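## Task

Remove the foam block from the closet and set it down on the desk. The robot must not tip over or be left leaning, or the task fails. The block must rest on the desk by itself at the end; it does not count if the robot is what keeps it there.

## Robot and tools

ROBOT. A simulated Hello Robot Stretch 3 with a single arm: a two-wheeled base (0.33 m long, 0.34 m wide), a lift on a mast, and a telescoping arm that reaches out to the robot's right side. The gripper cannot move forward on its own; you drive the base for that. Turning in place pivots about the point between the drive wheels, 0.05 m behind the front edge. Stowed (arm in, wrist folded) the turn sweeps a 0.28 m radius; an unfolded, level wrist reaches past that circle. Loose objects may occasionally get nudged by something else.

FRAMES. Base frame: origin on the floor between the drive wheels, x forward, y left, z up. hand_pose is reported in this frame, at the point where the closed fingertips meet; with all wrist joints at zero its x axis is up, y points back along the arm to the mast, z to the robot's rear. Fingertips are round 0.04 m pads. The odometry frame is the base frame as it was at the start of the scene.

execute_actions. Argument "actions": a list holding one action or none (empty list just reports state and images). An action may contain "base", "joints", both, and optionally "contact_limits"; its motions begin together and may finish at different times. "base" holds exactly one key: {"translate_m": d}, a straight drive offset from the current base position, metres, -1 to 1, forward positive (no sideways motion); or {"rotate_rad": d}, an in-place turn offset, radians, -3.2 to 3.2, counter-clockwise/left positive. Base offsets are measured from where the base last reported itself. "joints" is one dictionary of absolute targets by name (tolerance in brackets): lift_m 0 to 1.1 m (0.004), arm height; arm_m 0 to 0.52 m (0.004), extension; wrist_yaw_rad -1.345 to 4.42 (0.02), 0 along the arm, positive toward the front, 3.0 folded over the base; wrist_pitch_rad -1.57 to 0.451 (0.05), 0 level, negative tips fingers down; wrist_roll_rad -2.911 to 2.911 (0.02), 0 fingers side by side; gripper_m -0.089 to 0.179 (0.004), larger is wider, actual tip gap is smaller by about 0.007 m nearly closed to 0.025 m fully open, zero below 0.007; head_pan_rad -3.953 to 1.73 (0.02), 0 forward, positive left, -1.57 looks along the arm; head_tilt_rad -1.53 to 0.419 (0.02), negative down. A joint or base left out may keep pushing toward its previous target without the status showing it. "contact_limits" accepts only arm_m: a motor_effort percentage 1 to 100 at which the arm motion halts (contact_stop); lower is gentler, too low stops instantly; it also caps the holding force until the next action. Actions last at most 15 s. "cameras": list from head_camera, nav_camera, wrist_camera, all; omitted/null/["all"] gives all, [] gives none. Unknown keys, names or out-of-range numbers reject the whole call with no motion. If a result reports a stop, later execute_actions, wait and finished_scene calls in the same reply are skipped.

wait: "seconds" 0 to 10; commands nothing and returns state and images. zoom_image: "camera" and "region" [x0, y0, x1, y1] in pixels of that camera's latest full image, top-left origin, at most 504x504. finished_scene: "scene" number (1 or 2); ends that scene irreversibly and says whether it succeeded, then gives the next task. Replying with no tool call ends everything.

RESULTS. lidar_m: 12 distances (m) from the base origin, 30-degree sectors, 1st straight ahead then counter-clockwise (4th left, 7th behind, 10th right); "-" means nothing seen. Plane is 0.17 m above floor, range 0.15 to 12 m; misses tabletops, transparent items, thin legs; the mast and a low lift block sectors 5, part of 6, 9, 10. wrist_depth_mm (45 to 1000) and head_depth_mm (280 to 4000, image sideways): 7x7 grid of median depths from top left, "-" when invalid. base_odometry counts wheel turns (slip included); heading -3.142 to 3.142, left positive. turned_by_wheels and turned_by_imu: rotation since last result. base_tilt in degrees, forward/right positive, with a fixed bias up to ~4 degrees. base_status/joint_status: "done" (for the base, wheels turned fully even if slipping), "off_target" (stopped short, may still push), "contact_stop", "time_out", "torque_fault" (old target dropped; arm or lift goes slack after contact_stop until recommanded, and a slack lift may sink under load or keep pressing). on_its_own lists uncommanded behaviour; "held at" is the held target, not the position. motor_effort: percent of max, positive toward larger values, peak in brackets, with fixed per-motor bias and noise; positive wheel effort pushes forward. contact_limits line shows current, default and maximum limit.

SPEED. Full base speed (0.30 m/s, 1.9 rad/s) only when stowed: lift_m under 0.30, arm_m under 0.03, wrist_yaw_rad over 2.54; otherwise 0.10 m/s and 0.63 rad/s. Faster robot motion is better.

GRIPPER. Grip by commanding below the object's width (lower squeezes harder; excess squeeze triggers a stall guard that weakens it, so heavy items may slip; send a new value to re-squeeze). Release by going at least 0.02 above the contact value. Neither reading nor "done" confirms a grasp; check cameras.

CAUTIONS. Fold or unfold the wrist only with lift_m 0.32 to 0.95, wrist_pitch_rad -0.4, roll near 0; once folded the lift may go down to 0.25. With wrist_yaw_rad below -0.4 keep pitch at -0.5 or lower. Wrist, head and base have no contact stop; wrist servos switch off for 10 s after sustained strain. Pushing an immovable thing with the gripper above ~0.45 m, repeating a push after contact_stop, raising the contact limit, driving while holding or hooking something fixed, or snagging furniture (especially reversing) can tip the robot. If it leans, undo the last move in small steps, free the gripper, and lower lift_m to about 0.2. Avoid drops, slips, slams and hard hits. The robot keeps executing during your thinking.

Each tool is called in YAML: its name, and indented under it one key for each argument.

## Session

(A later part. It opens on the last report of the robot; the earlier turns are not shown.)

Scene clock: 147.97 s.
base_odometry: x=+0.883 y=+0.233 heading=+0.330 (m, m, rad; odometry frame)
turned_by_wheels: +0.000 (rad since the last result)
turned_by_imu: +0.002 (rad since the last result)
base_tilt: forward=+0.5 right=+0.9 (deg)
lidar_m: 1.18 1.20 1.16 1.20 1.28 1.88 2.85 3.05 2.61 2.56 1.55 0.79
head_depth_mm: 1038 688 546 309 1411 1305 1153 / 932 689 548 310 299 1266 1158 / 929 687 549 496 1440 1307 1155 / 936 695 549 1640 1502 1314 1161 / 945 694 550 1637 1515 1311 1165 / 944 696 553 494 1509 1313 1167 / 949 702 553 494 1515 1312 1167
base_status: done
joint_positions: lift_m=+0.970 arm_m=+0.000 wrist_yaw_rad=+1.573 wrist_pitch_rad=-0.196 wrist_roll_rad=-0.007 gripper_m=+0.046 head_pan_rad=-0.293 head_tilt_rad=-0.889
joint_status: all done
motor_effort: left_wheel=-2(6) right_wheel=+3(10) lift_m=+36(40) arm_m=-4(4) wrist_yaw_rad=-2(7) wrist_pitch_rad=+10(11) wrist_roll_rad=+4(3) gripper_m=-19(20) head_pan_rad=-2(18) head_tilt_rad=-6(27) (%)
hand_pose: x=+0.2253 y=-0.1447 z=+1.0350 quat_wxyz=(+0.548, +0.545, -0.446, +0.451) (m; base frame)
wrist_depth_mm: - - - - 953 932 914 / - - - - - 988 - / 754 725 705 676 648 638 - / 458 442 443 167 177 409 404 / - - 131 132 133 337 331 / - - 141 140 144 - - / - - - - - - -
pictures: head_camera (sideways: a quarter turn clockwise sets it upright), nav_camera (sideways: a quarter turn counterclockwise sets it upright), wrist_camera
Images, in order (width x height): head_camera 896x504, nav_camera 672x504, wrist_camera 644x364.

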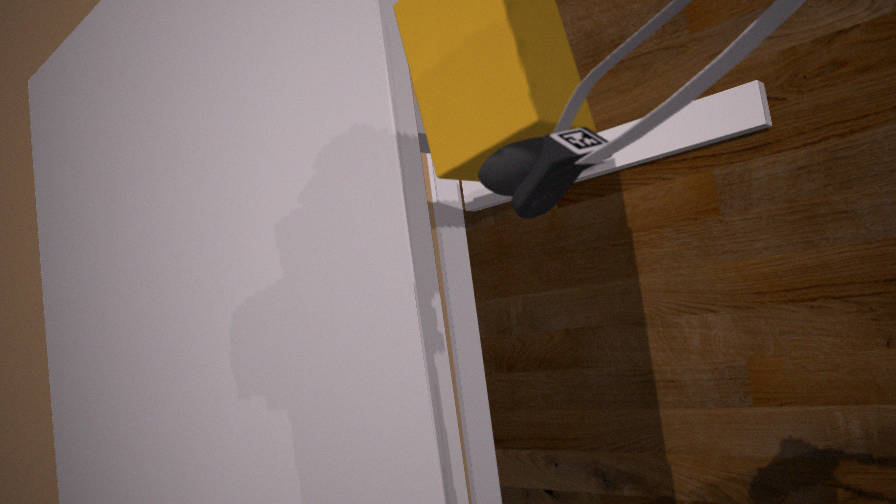

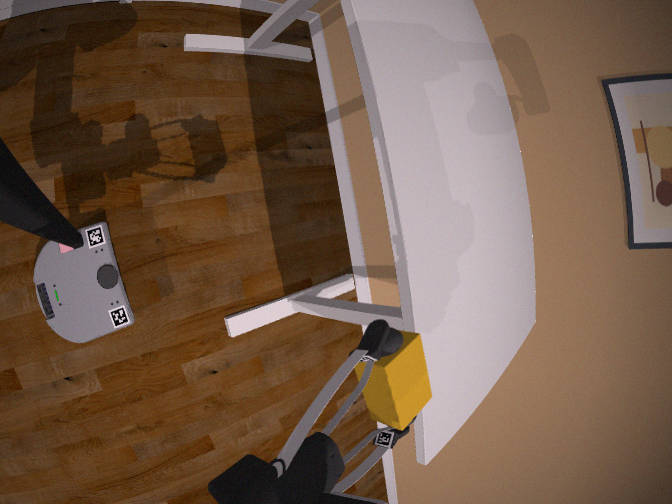

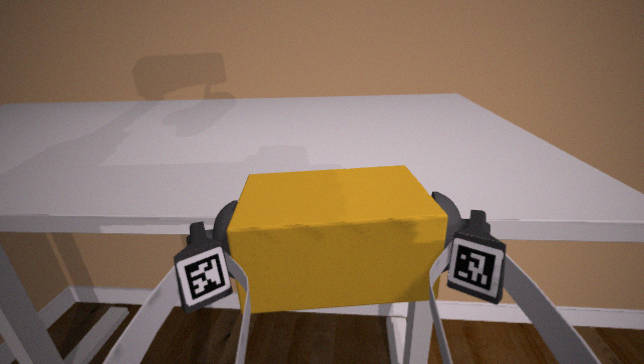

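execute_actions:
  actions:
    - {"base": {"translate_m": 0.29}, "joints": {"lift_m": 0.95}}

Scene clock: 152.27 s.
base_odometry: x=+1.157 y=+0.327 heading=+0.330 (m, m, rad; odometry frame)
turned_by_wheels: +0.000 (rad since the last result)
turned_by_imu: +0.001 (rad since the last result)
base_tilt: forward=+0.5 right=+1.0 (deg)
lidar_m: 0.89 0.95 0.99 1.18 1.25 1.85 3.15 3.35 2.63 2.58 1.17 0.55
head_depth_mm: 807 688 547 336 326 339 305 / 808 692 546 337 306 340 301 / 793 689 548 456 374 340 301 / 784 692 549 457 390 340 302 / 770 694 551 456 391 341 302 / 756 695 553 458 392 341 303 / 749 701 555 458 392 342 303
base_status: done
joint_positions: lift_m=+0.950 arm_m=+0.000 wrist_yaw_rad=+1.573 wrist_pitch_rad=-0.195 wrist_roll_rad=-0.007 gripper_m=+0.046 head_pan_rad=-0.293 head_tilt_rad=-0.889
joint_status: all done
motor_effort: left_wheel=-3(4) right_wheel=+3(7) lift_m=+24(31) arm_m=-4(4) wrist_yaw_rad=-3(2) wrist_pitch_rad=+10(10) wrist_roll_rad=+3(4) gripper_m=-20(19) head_pan_rad=-3(2) head_tilt_rad=-6(5) (%)
hand_pose: x=+0.2253 y=-0.1448 z=+1.0156 quat_wxyz=(+0.548, +0.545, -0.446, +0.451) (m; base frame)
wrist_depth_mm: 788 770 736 717 708 675 673 / 835 801 784 748 731 726 697 / 681 647 619 604 567 548 753 / 412 399 393 168 177 365 354 / 299 288 132 132 133 273 268 / 232 229 140 141 144 210 210 / 191 188 185 183 181 178 177
pictures: head_camera (sideways: a quarter turn clockwise sets it upright), nav_camera (sideways: a quarter turn counterclockwise sets it upright), wrist_camera
Images, in order (width x height): head_camera 896x504, nav_camera 672x504, wrist_camera 644x364.

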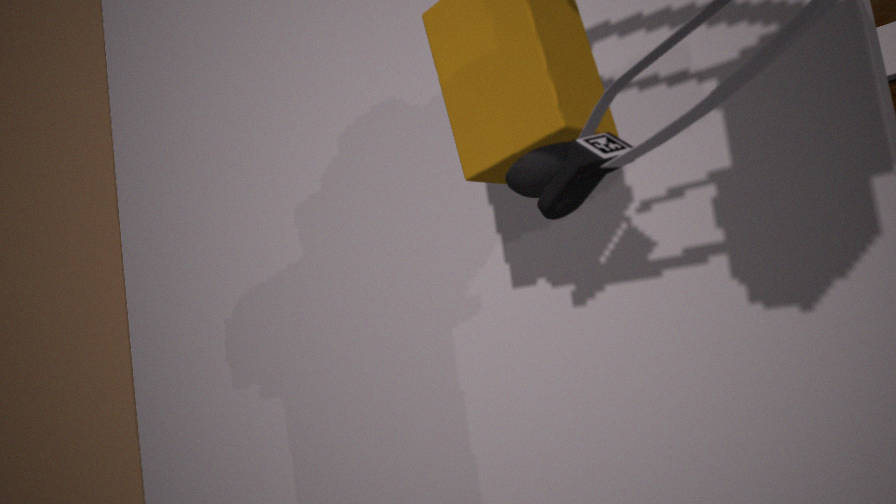

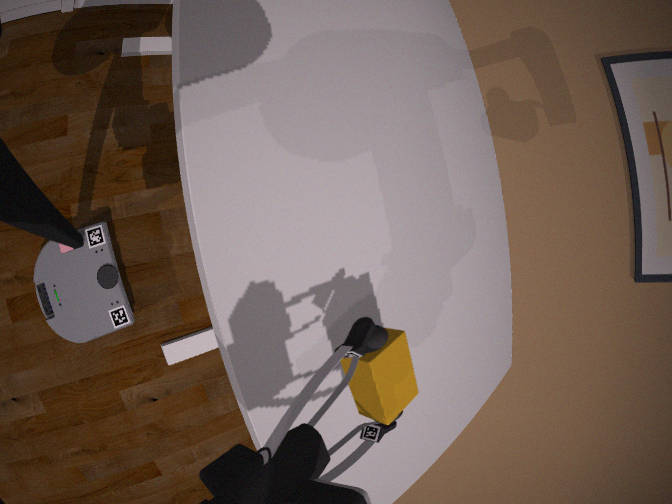

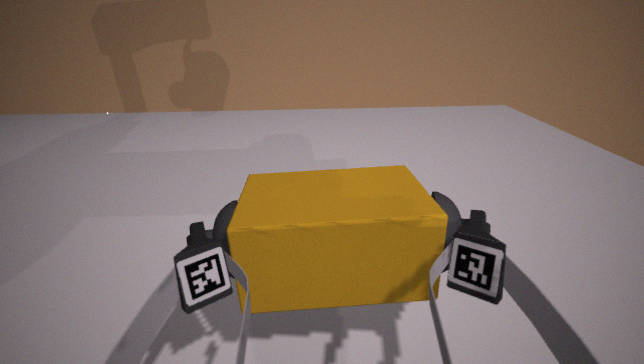

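execute_actions:
  actions:
    - {"joints": {"lift_m": 0.914}}
  cameras: ["wrist_camera", "head_camera"]

Scene clock: 153.67 s.
base_odometry: x=+1.157 y=+0.327 heading=+0.330 (m, m, rad; odometry frame)
turned_by_wheels: +0.000 (rad since the last result)
turned_by_imu: +0.000 (rad since the last result)
base_tilt: forward=+0.4 right=+1.0 (deg)
lidar_m: 0.89 0.94 0.99 1.18 1.25 1.85 3.15 3.37 2.63 2.58 1.17 0.55
head_depth_mm: 807 688 545 453 344 339 310 / 808 689 547 455 337 339 301 / 794 687 547 455 353 340 301 / 780 693 549 456 390 340 302 / 767 694 550 458 391 341 302 / 758 696 552 460 392 341 303 / 744 700 554 460 392 342 302
base_status: not commanded
joint_positions: lift_m=+0.914 arm_m=+0.000 wrist_yaw_rad=+1.573 wrist_pitch_rad=-0.195 wrist_roll_rad=-0.007 gripper_m=+0.046 head_pan_rad=-0.293 head_tilt_rad=-0.889
joint_status: all done
motor_effort: left_wheel=-3(3) right_wheel=+3(3) lift_m=+23(24) arm_m=-4(4) wrist_yaw_rad=-4(3) wrist_pitch_rad=+10(10) wrist_roll_rad=+3(3) gripper_m=-19(18) head_pan_rad=-3(3) head_tilt_rad=-6(5) (%)
hand_pose: x=+0.2253 y=-0.1448 z=+0.9796 quat_wxyz=(+0.548, +0.545, -0.446, +0.451) (m; base frame)
wrist_depth_mm: 783 764 772 720 708 683 672 / 834 800 779 754 742 727 718 / 511 495 476 456 429 423 410 / 316 310 301 166 177 276 271 / 227 225 131 133 133 207 202 / 179 175 141 141 144 161 163 / 146 144 143 141 139 137 136
pictures: head_camera (sideways: a quarter turn clockwise sets it upright), wrist_camera
Images, in order (width x height): head_camera 896x504, wrist_camera 644x364.

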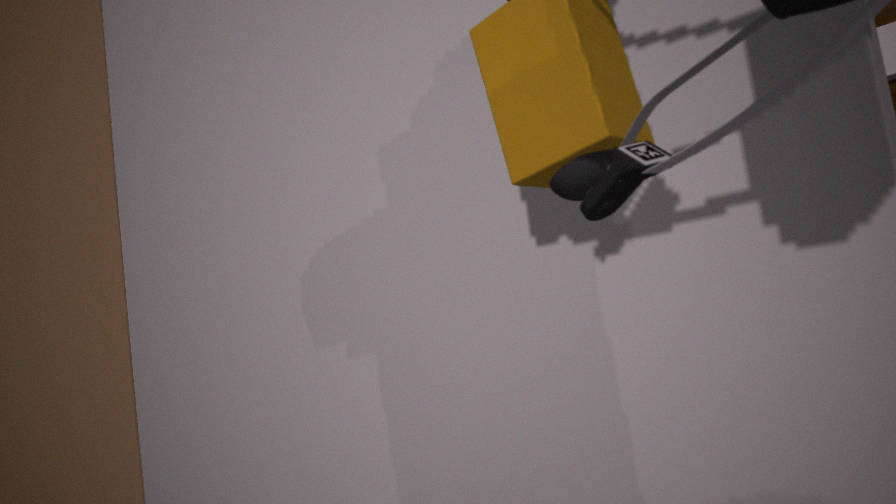

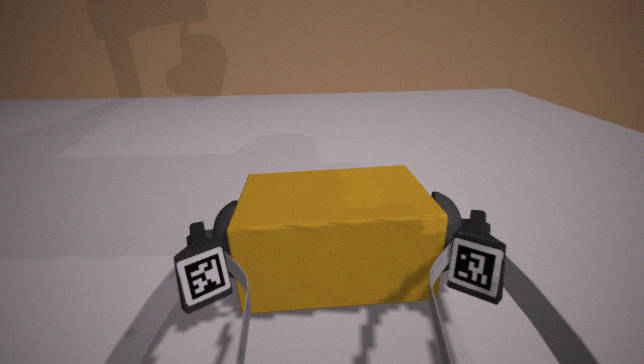

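execute_actions:
  actions:
    - {"joints": {"lift_m": 0.906}}
  cameras: []

execute_actions:
  actions:
    - {"joints": {"gripper_m": 0.14}}
  cameras: ["wrist_camera"]

Scene clock: 154.60 s.
base_odometry: x=+1.157 y=+0.327 heading=+0.330 (m, m, rad; odometry frame)
turned_by_wheels: +0.000 (rad since the last result)
turned_by_imu: +0.000 (rad since the last result)
base_tilt: forward=+0.4 right=+1.0 (deg)
lidar_m: 0.89 0.94 0.99 1.17 1.25 1.85 3.15 3.38 2.63 2.58 1.17 0.55
head_depth_mm: 807 690 545 454 350 339 305 / 807 687 545 455 342 339 301 / 793 687 547 456 359 334 301 / 783 693 550 456 390 340 301 / 771 693 550 457 391 341 302 / 755 696 553 459 391 341 303 / 745 699 555 459 392 341 302
base_status: not commanded
joint_positions: lift_m=+0.906 arm_m=+0.000 wrist_yaw_rad=+1.573 wrist_pitch_rad=-0.189 wrist_roll_rad=-0.007 gripper_m=+0.046 head_pan_rad=-0.293 head_tilt_rad=-0.889
joint_status: all done
motor_effort: left_wheel=-2(3) right_wheel=+3(3) lift_m=+23(27) arm_m=-4(4) wrist_yaw_rad=-2(2) wrist_pitch_rad=+8(10) wrist_roll_rad=+3(4) gripper_m=-19(18) head_pan_rad=-3(2) head_tilt_rad=-5(6) (%)
hand_pose: x=+0.2257 y=-0.1448 z=+0.9731 quat_wxyz=(+0.546, +0.544, -0.448, +0.453) (m; base frame)
wrist_depth_mm: 786 765 726 712 716 693 680 / 840 766 769 760 740 702 707 / 499 483 458 441 422 408 386 / 301 295 286 166 176 264 258 / 215 211 131 132 133 195 192 / 168 167 140 141 144 153 154 / 138 136 134 133 130 129 128
pictures: none
No camera images: the call's "cameras" was empty. Leave "cameras" out to get every camera's image.

Scene clock: 156.03 s.
base_odometry: x=+1.157 y=+0.327 heading=+0.330 (m, m, rad; odometry frame)
turned_by_wheels: +0.000 (rad since the last result)
turned_by_imu: +0.000 (rad since the last result)
base_tilt: forward=+0.5 right=+1.0 (deg)
lidar_m: 0.89 0.94 0.99 1.17 1.25 1.85 3.15 3.36 2.63 2.58 1.17 0.55
head_depth_mm: 806 685 546 454 350 339 305 / 808 686 548 455 343 340 300 / 792 690 547 456 366 334 301 / 780 692 550 456 398 341 302 / 767 695 551 456 392 341 302 / 755 696 552 458 391 341 303 / 748 700 553 459 392 342 303
base_status: not commanded
joint_positions: lift_m=+0.906 arm_m=+0.000 wrist_yaw_rad=+1.572 wrist_pitch_rad=-0.188 wrist_roll_rad=-0.007 gripper_m=+0.140 head_pan_rad=-0.293 head_tilt_rad=-0.889
joint_status: all done
motor_effort: left_wheel=-3(3) right_wheel=+3(3) lift_m=+23(23) arm_m=-4(4) wrist_yaw_rad=-1(3) wrist_pitch_rad=+7(8) wrist_roll_rad=+3(3) gripper_m=+1(80) head_pan_rad=-3(2) head_tilt_rad=-5(5) (%)
hand_pose: x=+0.2258 y=-0.1449 z=+0.9734 quat_wxyz=(+0.546, +0.544, -0.448, +0.453) (m; base frame)
wrist_depth_mm: 792 778 733 717 700 688 677 / 843 801 764 749 728 720 717 / 499 476 460 439 424 406 394 / 303 296 287 167 236 266 259 / 216 219 138 135 137 205 194 / 169 - 147 144 148 151 154 / 143 135 134 132 131 130 128
pictures: wrist_camera
Images, in order (width x height): wrist_camera 644x364.

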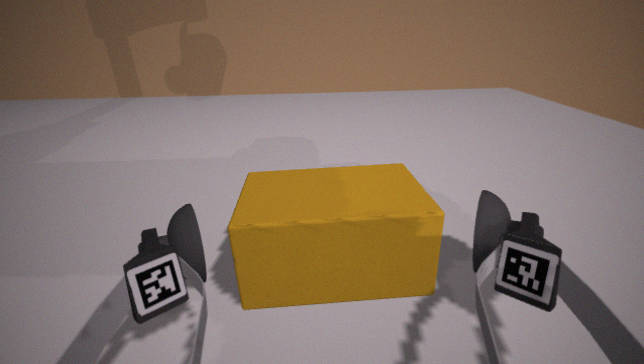

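execute_actions:
  actions:
    - {"base": {"translate_m": -0.07}, "joints": {"lift_m": 0.97}}
  cameras: ["wrist_camera"]

Scene clock: 158.03 s.
base_odometry: x=+1.091 y=+0.304 heading=+0.330 (m, m, rad; odometry frame)
turned_by_wheels: +0.000 (rad since the last result)
turned_by_imu: +0.000 (rad since the last result)
base_tilt: forward=+0.5 right=+1.0 (deg)
lidar_m: 0.96 1.02 1.02 1.17 1.26 1.85 3.08 3.29 2.62 2.57 1.26 0.60
head_depth_mm: 855 685 546 443 387 358 1128 / 847 688 546 399 390 356 1138 / 844 689 547 396 382 346 1154 / 831 693 549 457 382 346 1160 / 823 693 551 458 390 341 1157 / 820 697 553 458 391 341 1144 / 811 699 553 459 392 342 1123
base_status: done
joint_positions: lift_m=+0.970 arm_m=+0.000 wrist_yaw_rad=+1.572 wrist_pitch_rad=-0.188 wrist_roll_rad=-0.007 gripper_m=+0.140 head_pan_rad=-0.293 head_tilt_rad=-0.889
joint_status: all done
motor_effort: left_wheel=-2(7) right_wheel=+3(4) lift_m=+37(40) arm_m=-4(4) wrist_yaw_rad=-2(2) wrist_pitch_rad=+7(7) wrist_roll_rad=+3(3) gripper_m=+0(0) head_pan_rad=-3(3) head_tilt_rad=-7(6) (%)
hand_pose: x=+0.2258 y=-0.1449 z=+1.0368 quat_wxyz=(+0.546, +0.544, -0.448, +0.453) (m; base frame)
wrist_depth_mm: 866 817 814 802 766 762 726 / 900 888 859 792 785 798 786 / 769 756 715 708 665 652 814 / 483 460 442 439 422 417 406 / 339 341 326 237 298 320 300 / 265 - 254 232 239 235 241 / 220 213 210 209 205 203 204
pictures: wrist_camera
Images, in order (width x height): wrist_camera 644x364.

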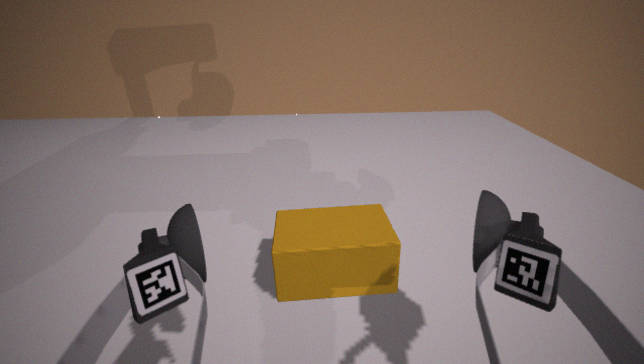

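finished_scene:
  scene: 1

The scene is finished: the task was done.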